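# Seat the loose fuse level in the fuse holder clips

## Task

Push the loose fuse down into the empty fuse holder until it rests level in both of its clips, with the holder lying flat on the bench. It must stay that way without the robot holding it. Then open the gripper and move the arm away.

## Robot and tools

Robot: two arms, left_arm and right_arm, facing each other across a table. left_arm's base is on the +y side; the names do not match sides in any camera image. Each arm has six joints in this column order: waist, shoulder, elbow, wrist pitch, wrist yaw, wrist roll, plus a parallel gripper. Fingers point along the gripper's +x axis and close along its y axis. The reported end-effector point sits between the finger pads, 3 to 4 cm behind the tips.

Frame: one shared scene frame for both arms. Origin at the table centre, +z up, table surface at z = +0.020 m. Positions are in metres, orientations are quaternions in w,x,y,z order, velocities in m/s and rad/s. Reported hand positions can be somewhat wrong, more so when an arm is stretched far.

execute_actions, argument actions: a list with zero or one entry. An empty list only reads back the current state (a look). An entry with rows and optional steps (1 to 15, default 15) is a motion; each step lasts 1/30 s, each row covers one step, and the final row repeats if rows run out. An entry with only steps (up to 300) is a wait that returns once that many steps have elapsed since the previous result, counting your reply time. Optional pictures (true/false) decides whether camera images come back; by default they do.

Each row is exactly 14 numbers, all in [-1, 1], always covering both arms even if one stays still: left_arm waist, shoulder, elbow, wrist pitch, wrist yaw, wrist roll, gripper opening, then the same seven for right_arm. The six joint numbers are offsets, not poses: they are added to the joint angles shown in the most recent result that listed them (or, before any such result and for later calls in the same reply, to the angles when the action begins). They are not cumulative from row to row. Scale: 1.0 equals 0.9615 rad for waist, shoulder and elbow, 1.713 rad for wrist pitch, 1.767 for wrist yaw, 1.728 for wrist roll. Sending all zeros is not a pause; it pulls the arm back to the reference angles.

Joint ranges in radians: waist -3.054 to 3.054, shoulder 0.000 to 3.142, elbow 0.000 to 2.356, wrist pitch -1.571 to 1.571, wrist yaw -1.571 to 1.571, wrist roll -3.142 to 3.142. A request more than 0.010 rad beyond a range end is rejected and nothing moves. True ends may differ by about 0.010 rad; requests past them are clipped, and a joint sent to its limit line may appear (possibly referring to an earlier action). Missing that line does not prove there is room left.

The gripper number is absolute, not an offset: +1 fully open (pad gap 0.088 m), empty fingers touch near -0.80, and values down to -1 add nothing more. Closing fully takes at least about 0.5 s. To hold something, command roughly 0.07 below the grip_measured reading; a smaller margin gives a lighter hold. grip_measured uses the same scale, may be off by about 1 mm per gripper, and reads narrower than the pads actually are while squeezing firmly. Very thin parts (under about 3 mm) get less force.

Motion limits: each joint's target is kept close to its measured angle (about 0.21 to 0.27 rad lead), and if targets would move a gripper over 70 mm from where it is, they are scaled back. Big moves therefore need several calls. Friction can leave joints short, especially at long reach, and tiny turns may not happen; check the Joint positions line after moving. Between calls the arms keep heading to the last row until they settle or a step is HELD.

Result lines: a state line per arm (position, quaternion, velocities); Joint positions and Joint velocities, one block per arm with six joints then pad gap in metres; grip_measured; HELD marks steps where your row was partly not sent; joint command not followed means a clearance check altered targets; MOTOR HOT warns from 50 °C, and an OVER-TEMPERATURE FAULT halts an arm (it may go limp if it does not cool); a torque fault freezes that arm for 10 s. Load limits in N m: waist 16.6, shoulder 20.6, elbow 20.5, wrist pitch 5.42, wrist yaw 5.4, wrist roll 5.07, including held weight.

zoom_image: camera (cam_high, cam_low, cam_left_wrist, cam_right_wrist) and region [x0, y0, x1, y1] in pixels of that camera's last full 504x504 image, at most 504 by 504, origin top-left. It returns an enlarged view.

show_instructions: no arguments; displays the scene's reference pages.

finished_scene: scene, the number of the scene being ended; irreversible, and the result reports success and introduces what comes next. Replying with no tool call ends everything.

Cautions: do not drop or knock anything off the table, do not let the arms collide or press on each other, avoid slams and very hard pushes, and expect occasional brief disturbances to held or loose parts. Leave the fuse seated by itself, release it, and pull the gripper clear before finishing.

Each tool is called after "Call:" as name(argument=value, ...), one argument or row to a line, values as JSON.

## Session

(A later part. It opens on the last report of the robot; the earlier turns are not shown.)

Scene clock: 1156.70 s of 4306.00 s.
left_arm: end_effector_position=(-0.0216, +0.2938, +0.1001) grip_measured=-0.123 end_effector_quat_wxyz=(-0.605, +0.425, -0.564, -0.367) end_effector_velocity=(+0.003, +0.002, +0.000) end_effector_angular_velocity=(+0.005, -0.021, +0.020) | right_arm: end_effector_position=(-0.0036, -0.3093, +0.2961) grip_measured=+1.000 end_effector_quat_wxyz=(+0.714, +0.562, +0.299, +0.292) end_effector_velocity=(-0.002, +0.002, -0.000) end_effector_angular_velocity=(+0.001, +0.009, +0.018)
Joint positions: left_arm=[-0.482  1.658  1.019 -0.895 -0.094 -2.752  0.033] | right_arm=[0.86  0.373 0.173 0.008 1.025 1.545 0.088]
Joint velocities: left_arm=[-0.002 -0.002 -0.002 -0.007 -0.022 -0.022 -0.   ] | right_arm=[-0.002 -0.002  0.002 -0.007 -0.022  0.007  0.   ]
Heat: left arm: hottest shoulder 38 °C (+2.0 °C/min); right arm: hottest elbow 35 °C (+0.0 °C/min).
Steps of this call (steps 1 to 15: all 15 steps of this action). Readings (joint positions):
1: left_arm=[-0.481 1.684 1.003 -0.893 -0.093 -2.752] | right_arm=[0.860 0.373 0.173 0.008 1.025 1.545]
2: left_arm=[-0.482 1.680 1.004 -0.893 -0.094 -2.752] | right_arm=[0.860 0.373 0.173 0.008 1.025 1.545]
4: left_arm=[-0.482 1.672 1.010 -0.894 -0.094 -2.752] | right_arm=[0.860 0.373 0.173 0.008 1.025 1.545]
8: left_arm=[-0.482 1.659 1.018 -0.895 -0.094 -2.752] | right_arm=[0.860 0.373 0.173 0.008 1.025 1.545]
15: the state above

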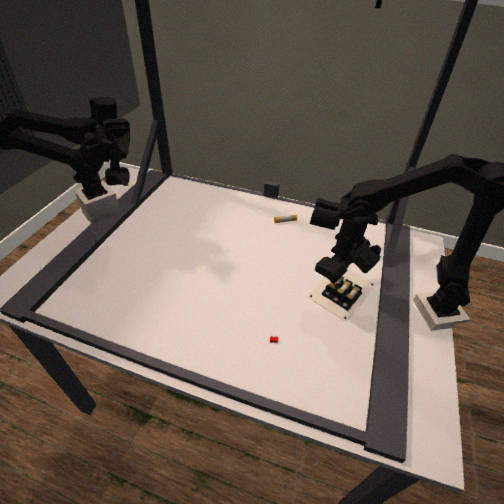

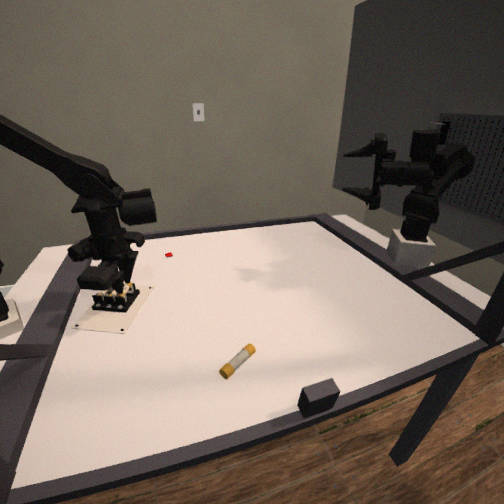

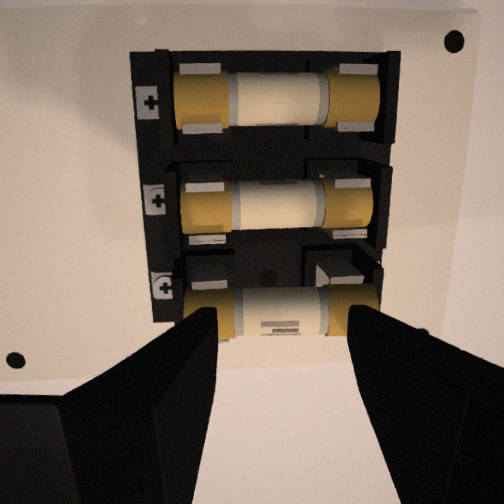

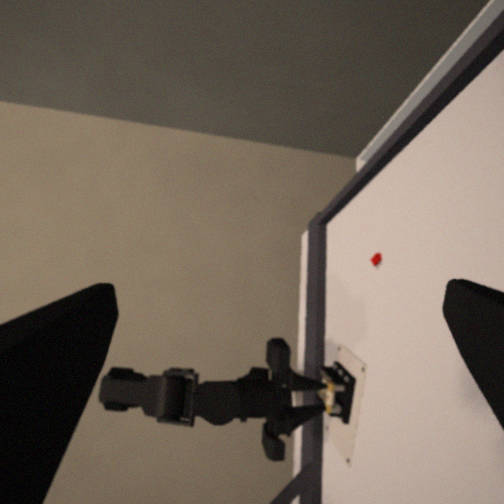

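Call:
execute_actions(
  actions=[
    {"rows": [[0,0,0.015,-0.003,0,0,-0.125,0,0,0,0,0,0,1],[0,0,0.022,-0.008,0,0,-0.125,0,0,0,0,0,0,1],[0.004,0,0.029,-0.013,0.003,0.003,-0.125,0,0,0,0,0,0,1],[0.012,0.004,0.036,-0.018,0.010,0.008,-0.125,0,0,0,0,0,0,1],[0.022,0.009,0.044,-0.023,0.018,0.013,-0.125,0,0,0,0,0,0,1],[0.032,0.014,0.052,-0.028,0.026,0.018,-0.125,0,0,0,0,0,0,1],[0.042,0.019,0.060,-0.033,0.034,0.023,-0.125,0,0,0,0,0,0,1],[0.052,0.024,0.068,-0.037,0.042,0.029,-0.125,0,0,0,0,0,0,1],[0.062,0.029,0.075,-0.041,0.050,0.034,-0.125,0,0,0,0,0,0,1],[0.072,0.034,0.081,-0.044,0.058,0.039,-0.125,0,0,0,0,0,0,1],[0.081,0.039,0.086,-0.047,0.065,0.044,-0.125,0,0,0,0,0,0,1],[0.089,0.044,0.0895,-0.049,0.072,0.049,-0.125,0,0,0,0,0,0,1],[0.095,0.049,0.0916,-0.0501,0.076,0.052,-0.125,0,0,0,0,0,0,1],[0.0978,0.053,0.0916,-0.0501,0.0787,0.0532,-0.125,0,0,0,0,0,0,1],[0.0978,0.057,0.0916,-0.0501,0.0787,0.0532,-0.125,0,0,0,0,0,0,1]], "steps": 15},
  ],
  pictures=false,
)

Call:
execute_actions(
  actions=[
    {"steps": 10},
  ],
)

Call:
zoom_image(
  camera="cam_left_wrist",
  region=[130, 150, 450, 400],
)

Scene clock: 1217.73 s of 4306.00 s.
left_arm: end_effector_position=(-0.0159, +0.2909, +0.1069) grip_measured=-0.123 end_effector_quat_wxyz=(-0.577, +0.392, -0.591, -0.404) end_effector_velocity=(+0.015, +0.005, -0.022) end_effector_angular_velocity=(+0.126, +0.167, +0.011) | right_arm: end_effector_position=(-0.0036, -0.3093, +0.2961) grip_measured=+1.000 end_effector_quat_wxyz=(+0.714, +0.562, +0.299, +0.292) end_effector_velocity=(+0.002, -0.002, -0.004) end_effector_angular_velocity=(-0.035, -0.025, -0.007)
Joint positions: left_arm=[-0.399  1.693  1.091 -0.974  0.026 -2.676  0.033] | right_arm=[0.86  0.373 0.173 0.008 1.025 1.545 0.088]
Joint velocities: left_arm=[ 0.134  0.129  0.051 -0.066  0.154  0.125 -0.   ] | right_arm=[-0.002 -0.002 -0.002 -0.022  0.007 -0.022  0.   ]
Heat: left arm: hottest shoulder 36 °C (-2.0 °C/min); right arm: hottest elbow 36 °C (+1.0 °C/min).
Steps of this call (steps 1 to 15: the robot went on to your last target; steps 16 to 90: nothing new was sent; then 57.53 s passed at rest; steps 91 to 105: all 15 steps of this action). Readings (joint positions):
91: left_arm=[-0.482 1.657 1.020 -0.896 -0.094 -2.752] | right_arm=[0.860 0.373 0.173 0.008 1.025 1.545]
92: left_arm=[-0.482 1.657 1.023 -0.898 -0.094 -2.752] | right_arm=[0.860 0.373 0.173 0.008 1.025 1.545]
94: left_arm=[-0.481 1.657 1.028 -0.907 -0.091 -2.752] | right_arm=[0.860 0.373 0.173 0.008 1.025 1.545]
98: left_arm=[-0.458 1.663 1.052 -0.938 -0.053 -2.728] | right_arm=[0.860 0.373 0.173 0.008 1.025 1.545]
105: the state above

Scene clock: 1218.07 s of 4306.00 s.
left_arm: end_effector_position=(-0.0159, +0.2913, +0.1049) grip_measured=-0.123 end_effector_quat_wxyz=(-0.574, +0.385, -0.594, -0.410) end_effector_velocity=(-0.002, +0.002, +0.000) end_effector_angular_velocity=(+0.008, +0.008, +0.020) | right_arm: end_effector_position=(-0.0036, -0.3093, +0.2961) grip_measured=+1.000 end_effector_quat_wxyz=(+0.714, +0.562, +0.299, +0.292) end_effector_velocity=(+0.001, -0.000, -0.002) end_effector_angular_velocity=(-0.003, +0.005, -0.001)
Joint positions: left_arm=[-0.391  1.704  1.094 -0.979  0.042 -2.666  0.033] | right_arm=[0.86  0.373 0.173 0.008 1.025 1.545 0.088]
Joint velocities: left_arm=[-0.002 -0.002 -0.002 -0.007  0.007 -0.022 -0.   ] | right_arm=[-0.007 -0.002 -0.002 -0.007 -0.007  0.007  0.   ]
Heat: left arm: hottest shoulder 36 °C (-2.0 °C/min); right arm: hottest elbow 36 °C (+1.0 °C/min).
Steps of this call (steps 1 to 10: the robot went on to your last target). Readings (joint positions):
1: left_arm=[-0.395 1.697 1.092 -0.975 0.031 -2.672] | right_arm=[0.860 0.373 0.173 0.008 1.025 1.545]
2: left_arm=[-0.393 1.700 1.093 -0.977 0.034 -2.671] | right_arm=[0.860 0.373 0.173 0.008 1.025 1.545]
4: left_arm=[-0.392 1.703 1.093 -0.978 0.037 -2.668] | right_arm=[0.860 0.373 0.173 0.008 1.025 1.545]
8: left_arm=[-0.391 1.704 1.094 -0.979 0.041 -2.666] | right_arm=[0.860 0.373 0.173 0.008 1.025 1.545]
10: the state above

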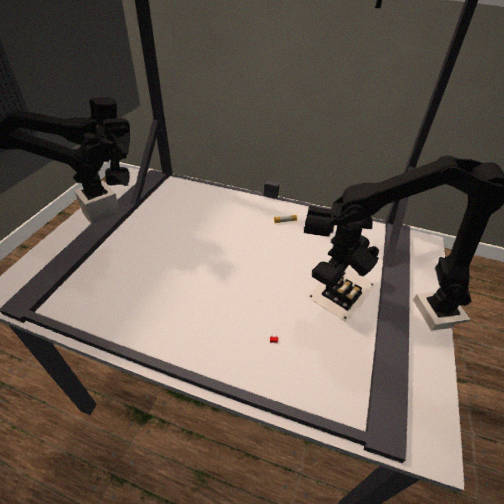

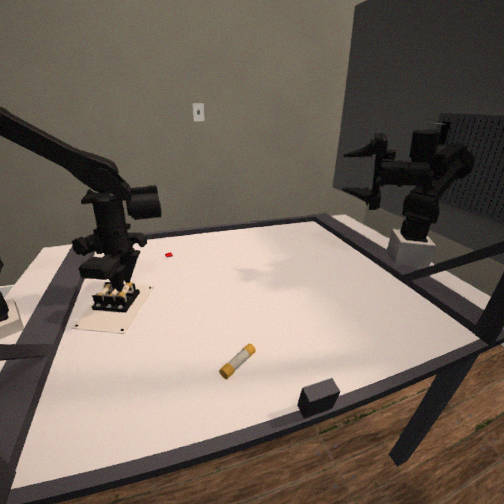

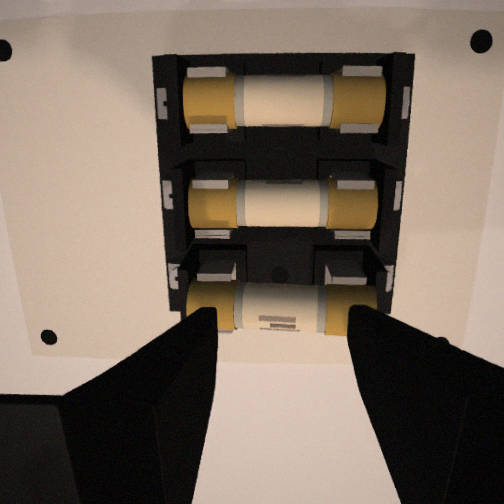

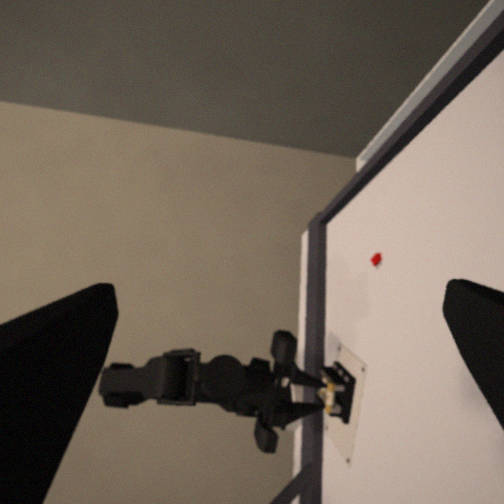

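Region (130, 150, 450, 400) of cam_left_wrist's 504x504 image, scaled by 1.575, with more detail than that image has; it fills the top 394 rows of this view, and the rest is white.

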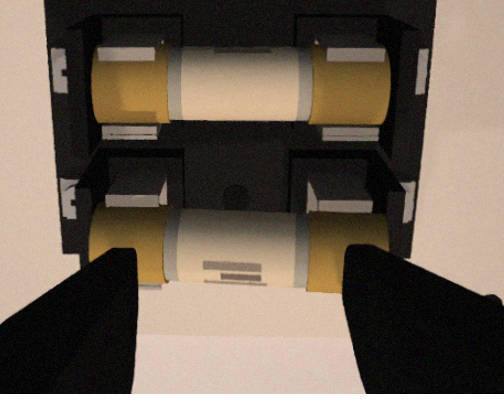

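Call:
execute_actions(
  actions=[
    {"rows": [[0,0.010,-0.011,0.002,0,0,-0.125,0,0,0,0,0,0,1],[0,0.016,-0.017,0.0035,0,0,-0.125,0,0,0,0,0,0,1],[0,0.022,-0.023,0.005,0,0,-0.125,0,0,0,0,0,0,1],[0,0.030,-0.031,0.0065,0,0,-0.125,0,0,0,0,0,0,1],[0,0.040,-0.041,0.008,0,0,-0.125,0,0,0,0,0,0,1],[0,0.051,-0.052,0.0095,0,0,-0.125,0,0,0,0,0,0,1],[0,0.062,-0.064,0.011,0,0,-0.125,0,0,0,0,0,0,1],[0,0.073,-0.076,0.013,0,0,-0.125,0,0,0,0,0,0,1],[0,0.084,-0.088,0.015,0,0,-0.125,0,0,0,0,0,0,1],[0,0.095,-0.100,0.017,0,0,-0.125,0,0,0,0,0,0,1],[0,0.106,-0.112,0.019,0,0,-0.125,0,0,0,0,0,0,1],[0,0.117,-0.124,0.021,0,0,-0.125,0,0,0,0,0,0,1],[0,0.128,-0.136,0.023,0,0,-0.125,0,0,0,0,0,0,1],[0,0.140,-0.148,0.025,0,0,-0.125,0,0,0,0,0,0,1],[0,0.152,-0.160,0.0265,0,0,-0.125,0,0,0,0,0,0,1]], "steps": 15},
  ],
  pictures=false,
)

Call:
execute_actions(
  actions=[
    {"steps": 9},
  ],
  pictures=false,
)

Call:
execute_actions(
  actions=[
    {"rows": [[0,0.085,-0.085,0,0,0,-0.125,0,0,0,0,0,0,1],[0,0.065,-0.065,0,0,0,-0.125,0,0,0,0,0,0,1],[0,0.045,-0.047,0,0,0,-0.125,0,0,0,0,0,0,1],[0,0.025,-0.028,0,0,0,-0.125,0,0,0,0,0,0,1],[0,0.005,-0.010,0,0,0,-0.125,0,0,0,0,0,0,1],[0,-0.010,0.005,0,0,0,-0.125,0,0,0,0,0,0,1],[0,-0.022,0.017,0,0,0,-0.125,0,0,0,0,0,0,1]], "steps": 13},
  ],
)

Call:
zoom_image(
  camera="cam_left_wrist",
  region=[130, 150, 450, 400],
)

Call:
zoom_image(
  camera="cam_low",
  region=[70, 250, 160, 340],
)

Scene clock: 1239.57 s of 4306.00 s.
left_arm: end_effector_position=(-0.0161, +0.2982, +0.0824) grip_measured=-0.123 end_effector_quat_wxyz=(-0.582, +0.372, -0.585, -0.424) end_effector_velocity=(+0.012, -0.017, -0.014) end_effector_angular_velocity=(-0.062, -0.145, -0.053) | right_arm: end_effector_position=(-0.0036, -0.3093, +0.2961) grip_measured=+1.000 end_effector_quat_wxyz=(+0.714, +0.562, +0.299, +0.292) end_effector_velocity=(-0.001, +0.001, -0.004) end_effector_angular_velocity=(-0.021, -0.010, +0.010)
Joint positions: left_arm=[-0.39   1.751  1.051 -0.934  0.039 -2.666  0.033] | right_arm=[0.86  0.373 0.173 0.008 1.025 1.545 0.088]
Joint velocities: left_arm=[-0.037  0.027 -0.022  0.125 -0.139  0.007 -0.   ] | right_arm=[ 0.002  0.002 -0.007 -0.007 -0.007 -0.007  0.   ]
Heat: left arm: hottest shoulder 35 °C (-2.0 °C/min); right arm: hottest elbow 36 °C (+0.0 °C/min).
Steps of this call (steps 1 to 30: the robot went on to your last target; steps 31 to 90: nothing new was sent; then 18.00 s passed at rest; steps 91 to 105: all 15 steps of this action). Readings (joint positions):
91: left_arm=[-0.391 1.704 1.094 -0.979 0.042 -2.666] | right_arm=[0.860 0.373 0.173 0.008 1.025 1.545]
92: left_arm=[-0.391 1.705 1.094 -0.979 0.042 -2.666] | right_arm=[0.860 0.373 0.173 0.008 1.025 1.545]
94: left_arm=[-0.391 1.709 1.093 -0.978 0.042 -2.666] | right_arm=[0.860 0.373 0.173 0.008 1.025 1.545]
98: left_arm=[-0.391 1.716 1.081 -0.971 0.041 -2.666] | right_arm=[0.860 0.373 0.173 0.008 1.025 1.545]
105: the state above

Scene clock: 1239.87 s of 4306.00 s.
left_arm: end_effector_position=(-0.0160, +0.2983, +0.0814) grip_measured=-0.123 end_effector_quat_wxyz=(-0.583, +0.372, -0.585, -0.424) end_effector_velocity=(+0.000, +0.003, -0.001) end_effector_angular_velocity=(+0.013, -0.006, +0.004) | right_arm: end_effector_position=(-0.0036, -0.3093, +0.2961) grip_measured=+1.000 end_effector_quat_wxyz=(+0.714, +0.562, +0.299, +0.292) end_effector_velocity=(-0.000, -0.000, -0.004) end_effector_angular_velocity=(-0.026, -0.011, +0.005)
Joint positions: left_arm=[-0.391  1.752  1.048 -0.929  0.037 -2.666  0.033] | right_arm=[0.86  0.373 0.173 0.008 1.025 1.545 0.088]
Joint velocities: left_arm=[-0.002  0.002 -0.002 -0.007 -0.007 -0.007 -0.   ] | right_arm=[-0.002 -0.002 -0.002 -0.022 -0.007 -0.007  0.   ]
Heat: left arm: hottest shoulder 35 °C (-2.0 °C/min); right arm: hottest elbow 36 °C (+0.0 °C/min).
Steps of this call (steps 1 to 9: the robot went on to your last target). Readings (joint positions):
1: left_arm=[-0.391 1.751 1.049 -0.930 0.037 -2.666] | right_arm=[0.860 0.373 0.173 0.008 1.025 1.545]
2: left_arm=[-0.391 1.751 1.049 -0.930 0.037 -2.666] | right_arm=[0.860 0.373 0.173 0.008 1.025 1.545]
4: left_arm=[-0.391 1.752 1.048 -0.930 0.037 -2.666] | right_arm=[0.860 0.373 0.173 0.008 1.025 1.545]
8: left_arm=[-0.391 1.752 1.048 -0.929 0.037 -2.666] | right_arm=[0.860 0.373 0.173 0.008 1.025 1.545]
9: the state above

Scene clock: 1240.30 s of 4306.00 s.
left_arm: end_effector_position=(-0.0156, +0.2920, +0.0916) grip_measured=-0.123 end_effector_quat_wxyz=(-0.577, +0.384, -0.592, -0.411) end_effector_velocity=(+0.000, +0.002, +0.001) end_effector_angular_velocity=(+0.003, -0.007, +0.005) | right_arm: end_effector_position=(-0.0036, -0.3093, +0.2961) grip_measured=+1.000 end_effector_quat_wxyz=(+0.714, +0.562, +0.299, +0.292) end_effector_velocity=(-0.002, +0.002, -0.002) end_effector_angular_velocity=(-0.013, -0.004, +0.020)
Joint positions: left_arm=[-0.392  1.727  1.063 -0.931  0.037 -2.666  0.033] | right_arm=[0.86  0.373 0.173 0.008 1.025 1.545 0.088]
Joint velocities: left_arm=[-0.002 -0.007 -0.002 -0.007 -0.007 -0.007 -0.   ] | right_arm=[-0.002 -0.002 -0.002 -0.007 -0.022 -0.007  0.   ]
Heat: left arm: hottest shoulder 35 °C (-2.0 °C/min); right arm: hottest elbow 36 °C (+0.0 °C/min).
Steps of this call (steps 1 to 13: all 13 steps of this action). Readings (joint positions):
1: left_arm=[-0.391 1.752 1.048 -0.929 0.037 -2.666] | right_arm=[0.860 0.373 0.173 0.008 1.025 1.545]
2: left_arm=[-0.391 1.750 1.049 -0.929 0.037 -2.666] | right_arm=[0.860 0.373 0.173 0.008 1.025 1.545]
4: left_arm=[-0.392 1.741 1.054 -0.929 0.037 -2.666] | right_arm=[0.860 0.373 0.173 0.008 1.025 1.545]
8: left_arm=[-0.392 1.728 1.062 -0.931 0.037 -2.666] | right_arm=[0.860 0.373 0.173 0.008 1.025 1.545]
13: the state above

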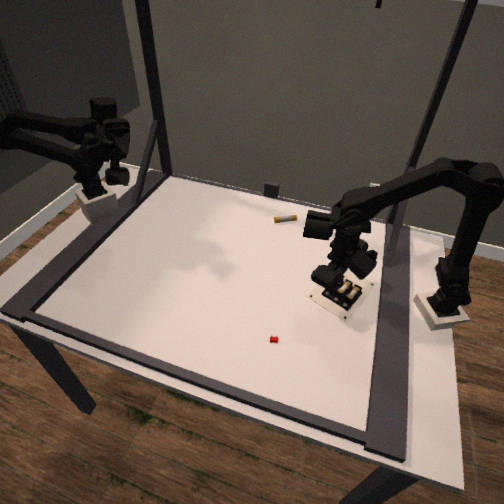

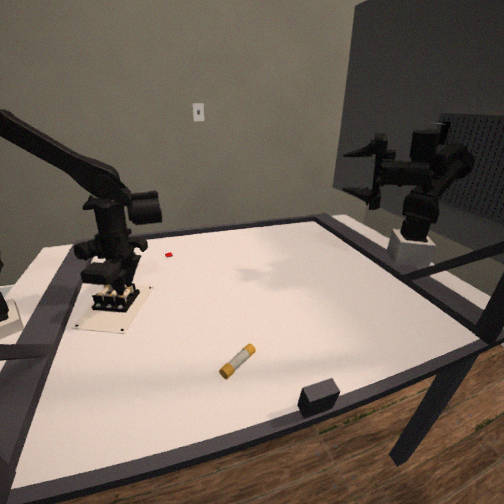

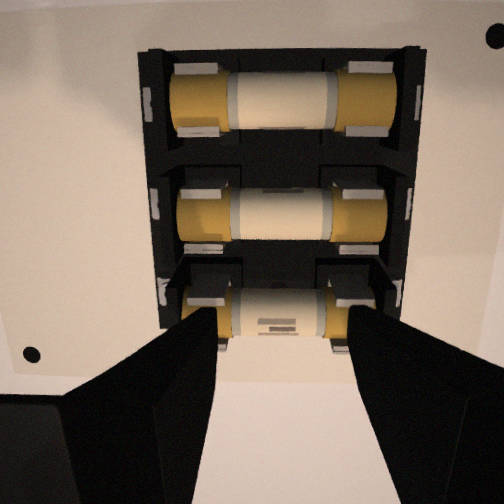

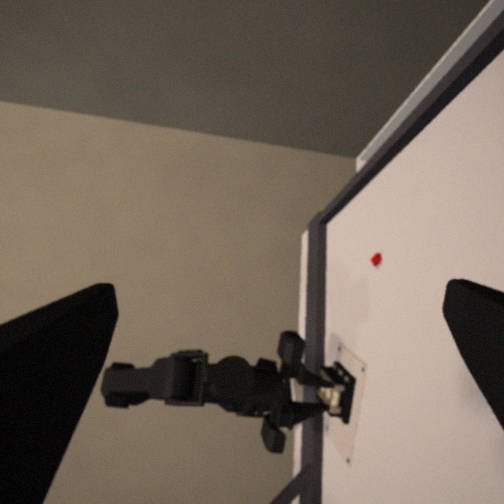

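Region (130, 150, 450, 400) of cam_left_wrist's 504x504 image, scaled by 1.575, with more detail than that image has; it fills the top 394 rows of this view, and the rest is white.

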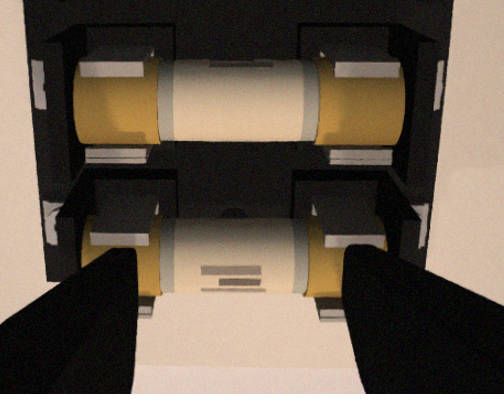

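Region (70, 250, 160, 340) of cam_low's 504x504 image, scaled by 5.600, with more detail than that image has.

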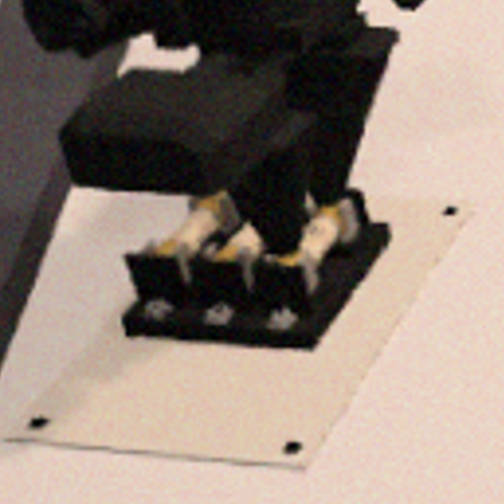

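Call:
execute_actions(
  actions=[
    {"rows": [[0,-0.010,0.013,-0.002,0,0,-0.125,0,0,0,0,0,0,1],[0,-0.012,0.017,-0.005,0,0,-0.125,0,0,0,0,0,0,1],[0,-0.015,0.022,-0.010,0,0,-0.125,0,0,0,0,0,0,1],[0,-0.018,0.029,-0.016,0,0,-0.125,0,0,0,0,0,0,1],[0,-0.022,0.037,-0.023,0,0,-0.125,0,0,0,0,0,0,1],[0,-0.027,0.046,-0.031,0,0,-0.125,0,0,0,0,0,0,1],[0,-0.032,0.056,-0.039,0,0,-0.125,0,0,0,0,0,0,1],[0,-0.037,0.066,-0.048,0,0,-0.125,0,0,0,0,0,0,1],[0,-0.042,0.076,-0.056,0,0,-0.125,0,0,0,0,0,0,1],[0,-0.047,0.086,-0.064,0,0,-0.125,0,0,0,0,0,0,1],[0,-0.052,0.095,-0.072,0,0,-0.125,0,0,0,0,0,0,1],[0,-0.056,0.103,-0.079,0,0,-0.125,0,0,0,0,0,0,1],[0,-0.059,0.109,-0.084,0,0,-0.125,0,0,0,0,0,0,1],[0,-0.061,0.113,-0.0875,0,0,-0.125,0,0,0,0,0,0,1],[0,-0.062,0.115,-0.089,0,0,-0.125,0,0,0,0,0,0,1]], "steps": 15},
  ],
  pictures=false,
)

Call:
execute_actions(
  actions=[
    {"steps": 8},
  ],
)

Call:
zoom_image(
  camera="cam_left_wrist",
  region=[150, 130, 420, 330],
)

Call:
zoom_image(
  camera="cam_low",
  region=[80, 265, 150, 325],
)

Call:
zoom_image(
  camera="cam_right_wrist",
  region=[300, 355, 370, 435],
)

Scene clock: 1265.63 s of 4306.00 s.
left_arm: end_effector_position=(-0.0156, +0.2919, +0.1246) grip_measured=-0.123 end_effector_quat_wxyz=(-0.577, +0.384, -0.593, -0.411) end_effector_velocity=(-0.000, -0.007, +0.069) end_effector_angular_velocity=(-0.074, -0.015, -0.000) | right_arm: end_effector_position=(-0.0036, -0.3093, +0.2961) grip_measured=+1.000 end_effector_quat_wxyz=(+0.714, +0.562, +0.299, +0.292) end_effector_velocity=(+0.001, -0.001, -0.001) end_effector_angular_velocity=(-0.007, -0.008, -0.004)
Joint positions: left_arm=[-0.392  1.681  1.151 -1.063  0.037 -2.666  0.033] | right_arm=[0.86  0.373 0.173 0.008 1.025 1.545 0.088]
Joint velocities: left_arm=[-0.007 -0.11   0.164 -0.198 -0.007 -0.007 -0.   ] | right_arm=[ 0.002 -0.007 -0.002 -0.007  0.007 -0.007  0.   ]
Heat: left arm: hottest shoulder 36 °C (+0.0 °C/min); right arm: hottest elbow 36 °C (+0.0 °C/min).
Steps of this call (steps 1 to 15: the robot went on to your last target; steps 16 to 90: nothing new was sent; then 21.83 s passed at rest; steps 91 to 105: all 15 steps of this action). Readings (joint positions):
91: left_arm=[-0.392 1.725 1.064 -0.931 0.037 -2.666] | right_arm=[0.860 0.373 0.173 0.008 1.025 1.545]
92: left_arm=[-0.392 1.724 1.065 -0.932 0.037 -2.666] | right_arm=[0.860 0.373 0.173 0.008 1.025 1.545]
94: left_arm=[-0.392 1.724 1.070 -0.939 0.037 -2.666] | right_arm=[0.860 0.373 0.173 0.008 1.025 1.545]
98: left_arm=[-0.392 1.715 1.090 -0.981 0.037 -2.666] | right_arm=[0.860 0.373 0.173 0.008 1.025 1.545]
105: the state above

Scene clock: 1265.90 s of 4306.00 s.
left_arm: end_effector_position=(-0.0157, +0.2927, +0.1288) grip_measured=-0.123 end_effector_quat_wxyz=(-0.577, +0.384, -0.592, -0.411) end_effector_velocity=(-0.002, +0.005, -0.001) end_effector_angular_velocity=(+0.028, -0.005, -0.000) | right_arm: end_effector_position=(-0.0036, -0.3093, +0.2961) grip_measured=+1.000 end_effector_quat_wxyz=(+0.714, +0.562, +0.299, +0.292) end_effector_velocity=(-0.000, +0.000, -0.004) end_effector_angular_velocity=(-0.007, +0.003, +0.004)
Joint positions: left_arm=[-0.392  1.675  1.161 -1.081  0.037 -2.666  0.033] | right_arm=[0.86  0.373 0.173 0.008 1.025 1.545 0.088]
Joint velocities: left_arm=[-0.007  0.002 -0.002 -0.022 -0.007 -0.007  0.   ] | right_arm=[-0.002 -0.002 -0.007 -0.007 -0.007  0.007  0.   ]
Heat: left arm: hottest shoulder 36 °C (+0.0 °C/min); right arm: hottest elbow 36 °C (+0.0 °C/min).
Steps of this call (steps 1 to 8: the robot went on to your last target). Readings (joint positions):
1: left_arm=[-0.392 1.678 1.156 -1.069 0.037 -2.666] | right_arm=[0.860 0.373 0.173 0.008 1.025 1.545]
2: left_arm=[-0.392 1.676 1.159 -1.073 0.037 -2.666] | right_arm=[0.860 0.373 0.173 0.008 1.025 1.545]
4: left_arm=[-0.392 1.675 1.161 -1.077 0.037 -2.666] | right_arm=[0.860 0.373 0.173 0.008 1.025 1.545]
8: the state above

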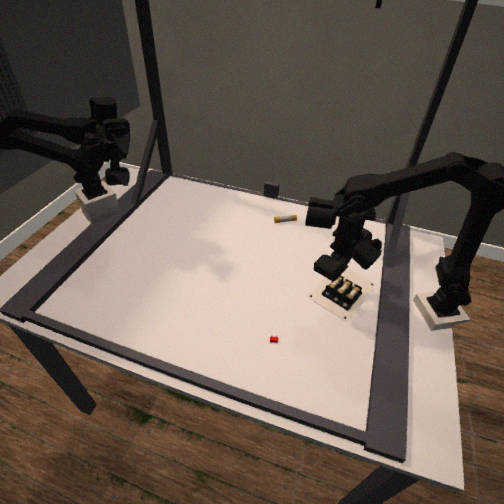

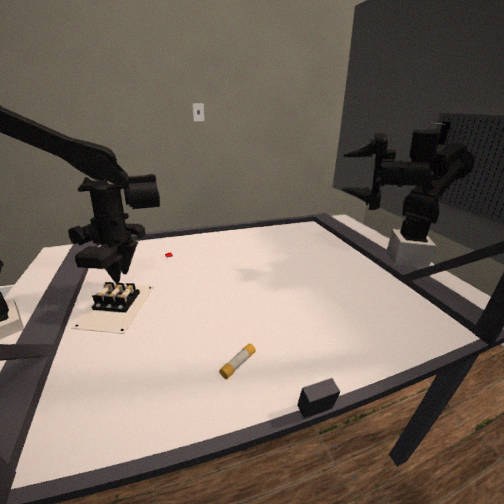

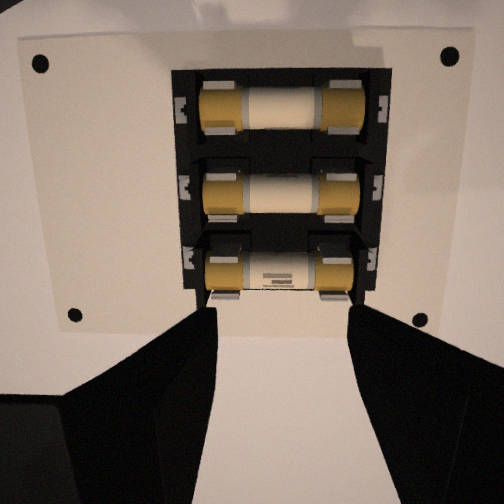

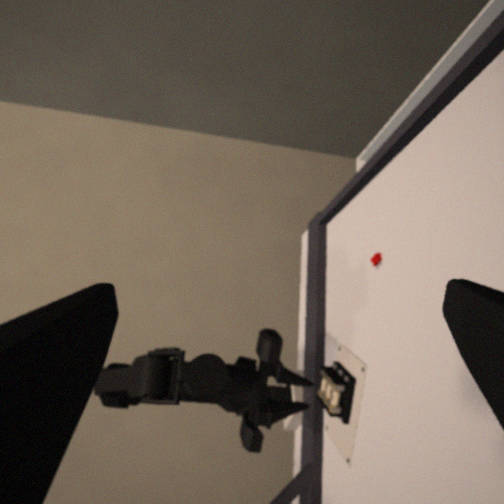

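Region (150, 130, 420, 330) of cam_left_wrist's 504x504 image, scaled by 1.867, with more detail than that image has; it fills the top 373 rows of this view, and the rest is white.

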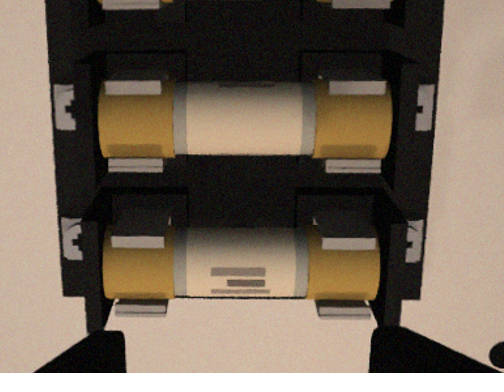

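Region (80, 265, 150, 325) of cam_low's 504x504 image, scaled by 7.200, with more detail than that image has; it fills the top 432 rows of this view, and the rest is white.

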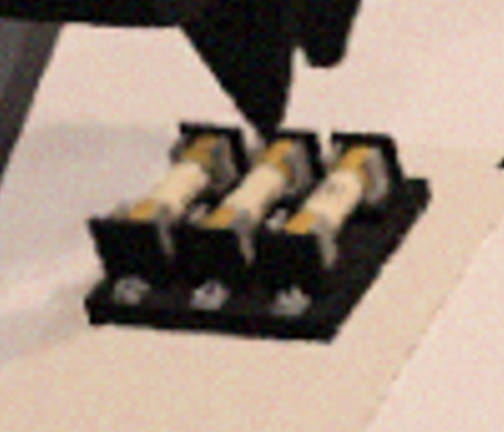

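Region (300, 355, 370, 435) of cam_right_wrist's 504x504 image, scaled by 6.300, with more detail than that image has; it fills the left 441 columns of this view, and the rest is white.

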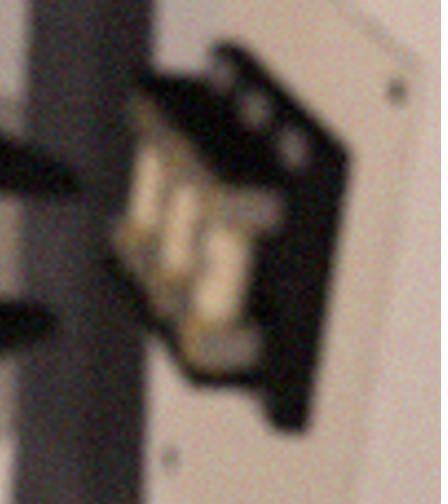

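Call:
zoom_image(
  camera="cam_left_wrist",
  region=[190, 230, 370, 310],
)

Call:
zoom_image(
  camera="cam_high",
  region=[310, 265, 380, 325],
)

Region (190, 230, 370, 310) of cam_left_wrist's 504x504 image, scaled by 2.800, with more detail than that image has.

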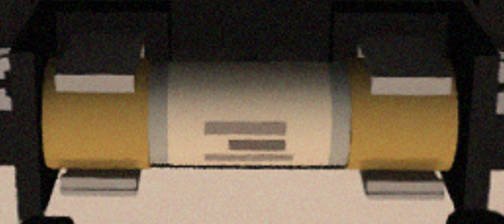

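Region (310, 265, 380, 325) of cam_high's 504x504 image, scaled by 7.200, with more detail than that image has; it fills the top 432 rows of this view, and the rest is white.

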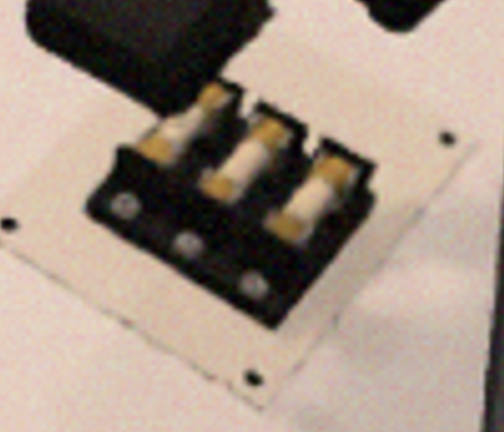

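Call:
execute_actions(
  actions=[
    {"rows": [[-0.004,0.006,-0.013,0.004,-0.003,-0.003,-0.17,0,0,0,0,0,0,1],[-0.008,0.008,-0.019,0.010,-0.007,-0.006,-0.22,0,0,0,0,0,0,1],[-0.013,0.010,-0.028,0.018,-0.011,-0.009,-0.27,0,0,0,0,0,0,1],[-0.019,0.012,-0.039,0.028,-0.016,-0.012,-0.32,0,0,0,0,0,0,1],[-0.025,0.014,-0.051,0.039,-0.021,-0.016,-0.37,0,0,0,0,0,0,1],[-0.031,0.016,-0.064,0.050,-0.026,-0.019,-0.42,0,0,0,0,0,0,1],[-0.037,0.018,-0.077,0.061,-0.030,-0.022,-0.47,0,0,0,0,0,0,1],[-0.042,0.020,-0.090,0.072,-0.034,-0.025,-0.514,0,0,0,0,0,0,1],[-0.046,0.0215,-0.102,0.082,-0.037,-0.0275,-0.514,0,0,0,0,0,0,1],[-0.0489,0.023,-0.113,0.091,-0.0396,-0.0295,-0.514,0,0,0,0,0,0,1],[-0.0489,0.024,-0.123,0.098,-0.0396,-0.0295,-0.514,0,0,0,0,0,0,1],[-0.0489,0.025,-0.131,0.103,-0.0396,-0.0295,-0.514,0,0,0,0,0,0,1],[-0.0489,0.026,-0.137,0.1058,-0.0396,-0.0295,-0.514,0,0,0,0,0,0,1],[-0.0489,0.0265,-0.141,0.1058,-0.0396,-0.0295,-0.514,0,0,0,0,0,0,1],[-0.0489,0.027,-0.1433,0.1058,-0.0396,-0.0295,-0.514,0,0,0,0,0,0,1]], "steps": 15},
  ],
  pictures=false,
)

Call:
execute_actions(
  actions=[
    {"steps": 10},
  ],
)

Call:
zoom_image(
  camera="cam_left_wrist",
  region=[130, 150, 450, 400],
)

Scene clock: 1328.60 s of 4306.00 s.
left_arm: end_effector_position=(-0.0183, +0.2914, +0.0967) grip_measured=-0.503 end_effector_quat_wxyz=(-0.591, +0.406, -0.578, -0.389) end_effector_velocity=(+0.002, +0.031, -0.046) end_effector_angular_velocity=(+0.086, -0.032, +0.030) | right_arm: end_effector_position=(-0.0036, -0.3093, +0.2961) grip_measured=+1.000 end_effector_quat_wxyz=(+0.714, +0.562, +0.299, +0.292) end_effector_velocity=(-0.004, +0.003, -0.000) end_effector_angular_velocity=(+0.010, +0.014, +0.033)
Joint positions: left_arm=[-0.435  1.693  1.046 -0.914 -0.027 -2.709  0.014] | right_arm=[0.86  0.373 0.173 0.008 1.025 1.545 0.088]
Joint velocities: left_arm=[-0.007  0.027 -0.168  0.11  -0.037 -0.037 -0.004] | right_arm=[-0.002 -0.002 -0.002  0.007 -0.037  0.007  0.   ]
Heat: left arm: hottest shoulder 38 °C (+2.0 °C/min); right arm: hottest elbow 36 °C (+0.0 °C/min).
Steps of this call (steps 1 to 30: the robot went on to your last target; steps 31 to 90: nothing new was sent; then 59.20 s passed at rest; steps 91 to 105: all 15 steps of this action). Readings (joint positions):
91: left_arm=[-0.392 1.675 1.161 -1.082 0.037 -2.666] | right_arm=[0.860 0.373 0.173 0.008 1.025 1.545]
92: left_arm=[-0.392 1.675 1.161 -1.080 0.036 -2.666] | right_arm=[0.860 0.373 0.173 0.008 1.025 1.545]
94: left_arm=[-0.396 1.675 1.154 -1.062 0.026 -2.671] | right_arm=[0.860 0.373 0.173 0.008 1.025 1.545]
98: left_arm=[-0.416 1.679 1.117 -1.003 -0.002 -2.690] | right_arm=[0.860 0.373 0.173 0.008 1.025 1.545]
105: the state above

Scene clock: 1328.93 s of 4306.00 s.
left_arm: end_effector_position=(-0.0181, +0.2927, +0.0936) grip_measured=-0.511 end_effector_quat_wxyz=(-0.592, +0.406, -0.577, -0.390) end_effector_velocity=(+0.004, +0.002, +0.001) end_effector_angular_velocity=(+0.003, -0.022, +0.010) | right_arm: end_effector_position=(-0.0036, -0.3093, +0.2961) grip_measured=+1.000 end_effector_quat_wxyz=(+0.714, +0.562, +0.299, +0.292) end_effector_velocity=(-0.000, -0.000, -0.006) end_effector_angular_velocity=(-0.021, -0.002, +0.004)
Joint positions: left_arm=[-0.436  1.694  1.035 -0.902 -0.03  -2.711  0.014] | right_arm=[0.86  0.373 0.173 0.008 1.025 1.545 0.088]
Joint velocities: left_arm=[ 0.002 -0.007 -0.002 -0.007 -0.022 -0.007 -0.   ] | right_arm=[-0.002 -0.002 -0.007 -0.022 -0.007  0.007  0.   ]
Heat: left arm: hottest shoulder 38 °C (+2.0 °C/min); right arm: hottest elbow 36 °C (+0.0 °C/min).
Steps of this call (steps 1 to 10: the robot went on to your last target). Readings (joint positions):
1: left_arm=[-0.435 1.693 1.042 -0.911 -0.028 -2.710] | right_arm=[0.860 0.373 0.173 0.008 1.025 1.545]
2: left_arm=[-0.435 1.694 1.039 -0.908 -0.029 -2.710] | right_arm=[0.860 0.373 0.173 0.008 1.025 1.545]
4: left_arm=[-0.435 1.694 1.036 -0.905 -0.029 -2.711] | right_arm=[0.860 0.373 0.173 0.008 1.025 1.545]
8: left_arm=[-0.436 1.694 1.035 -0.902 -0.030 -2.711] | right_arm=[0.860 0.373 0.173 0.008 1.025 1.545]
10: the state above

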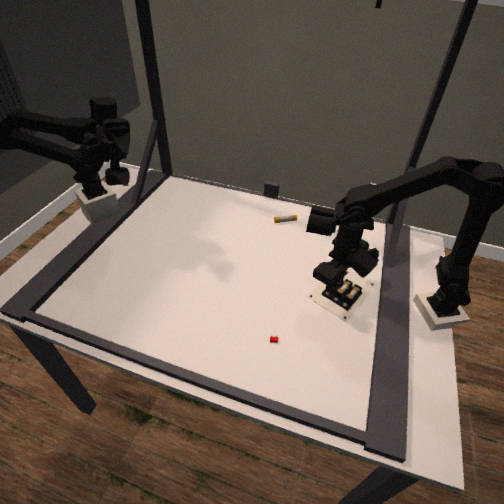

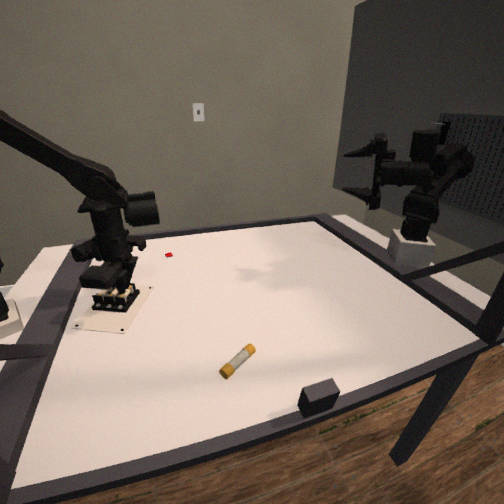

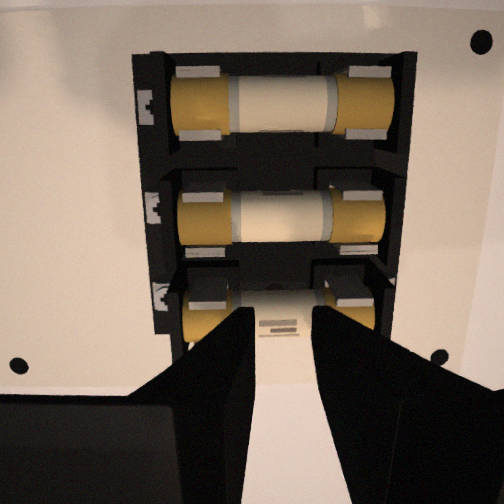

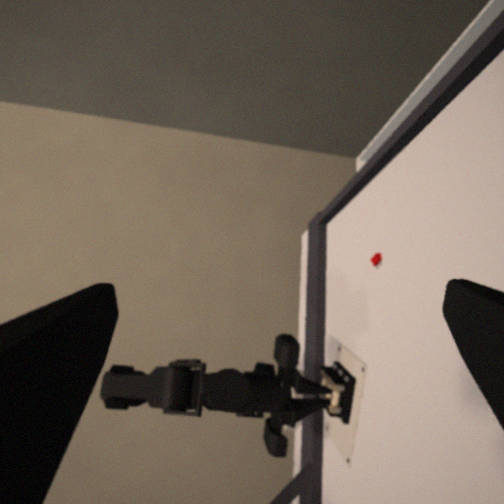

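Region (130, 150, 450, 400) of cam_left_wrist's 504x504 image, scaled by 1.575, with more detail than that image has; it fills the top 394 rows of this view, and the rest is white.

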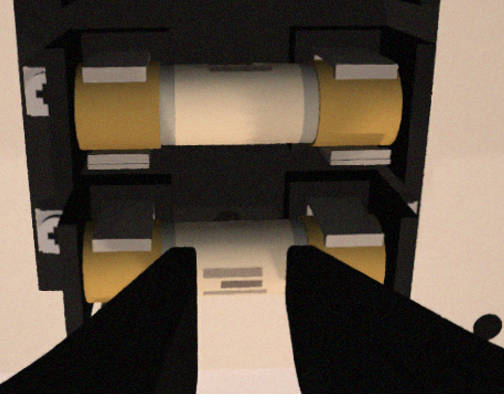

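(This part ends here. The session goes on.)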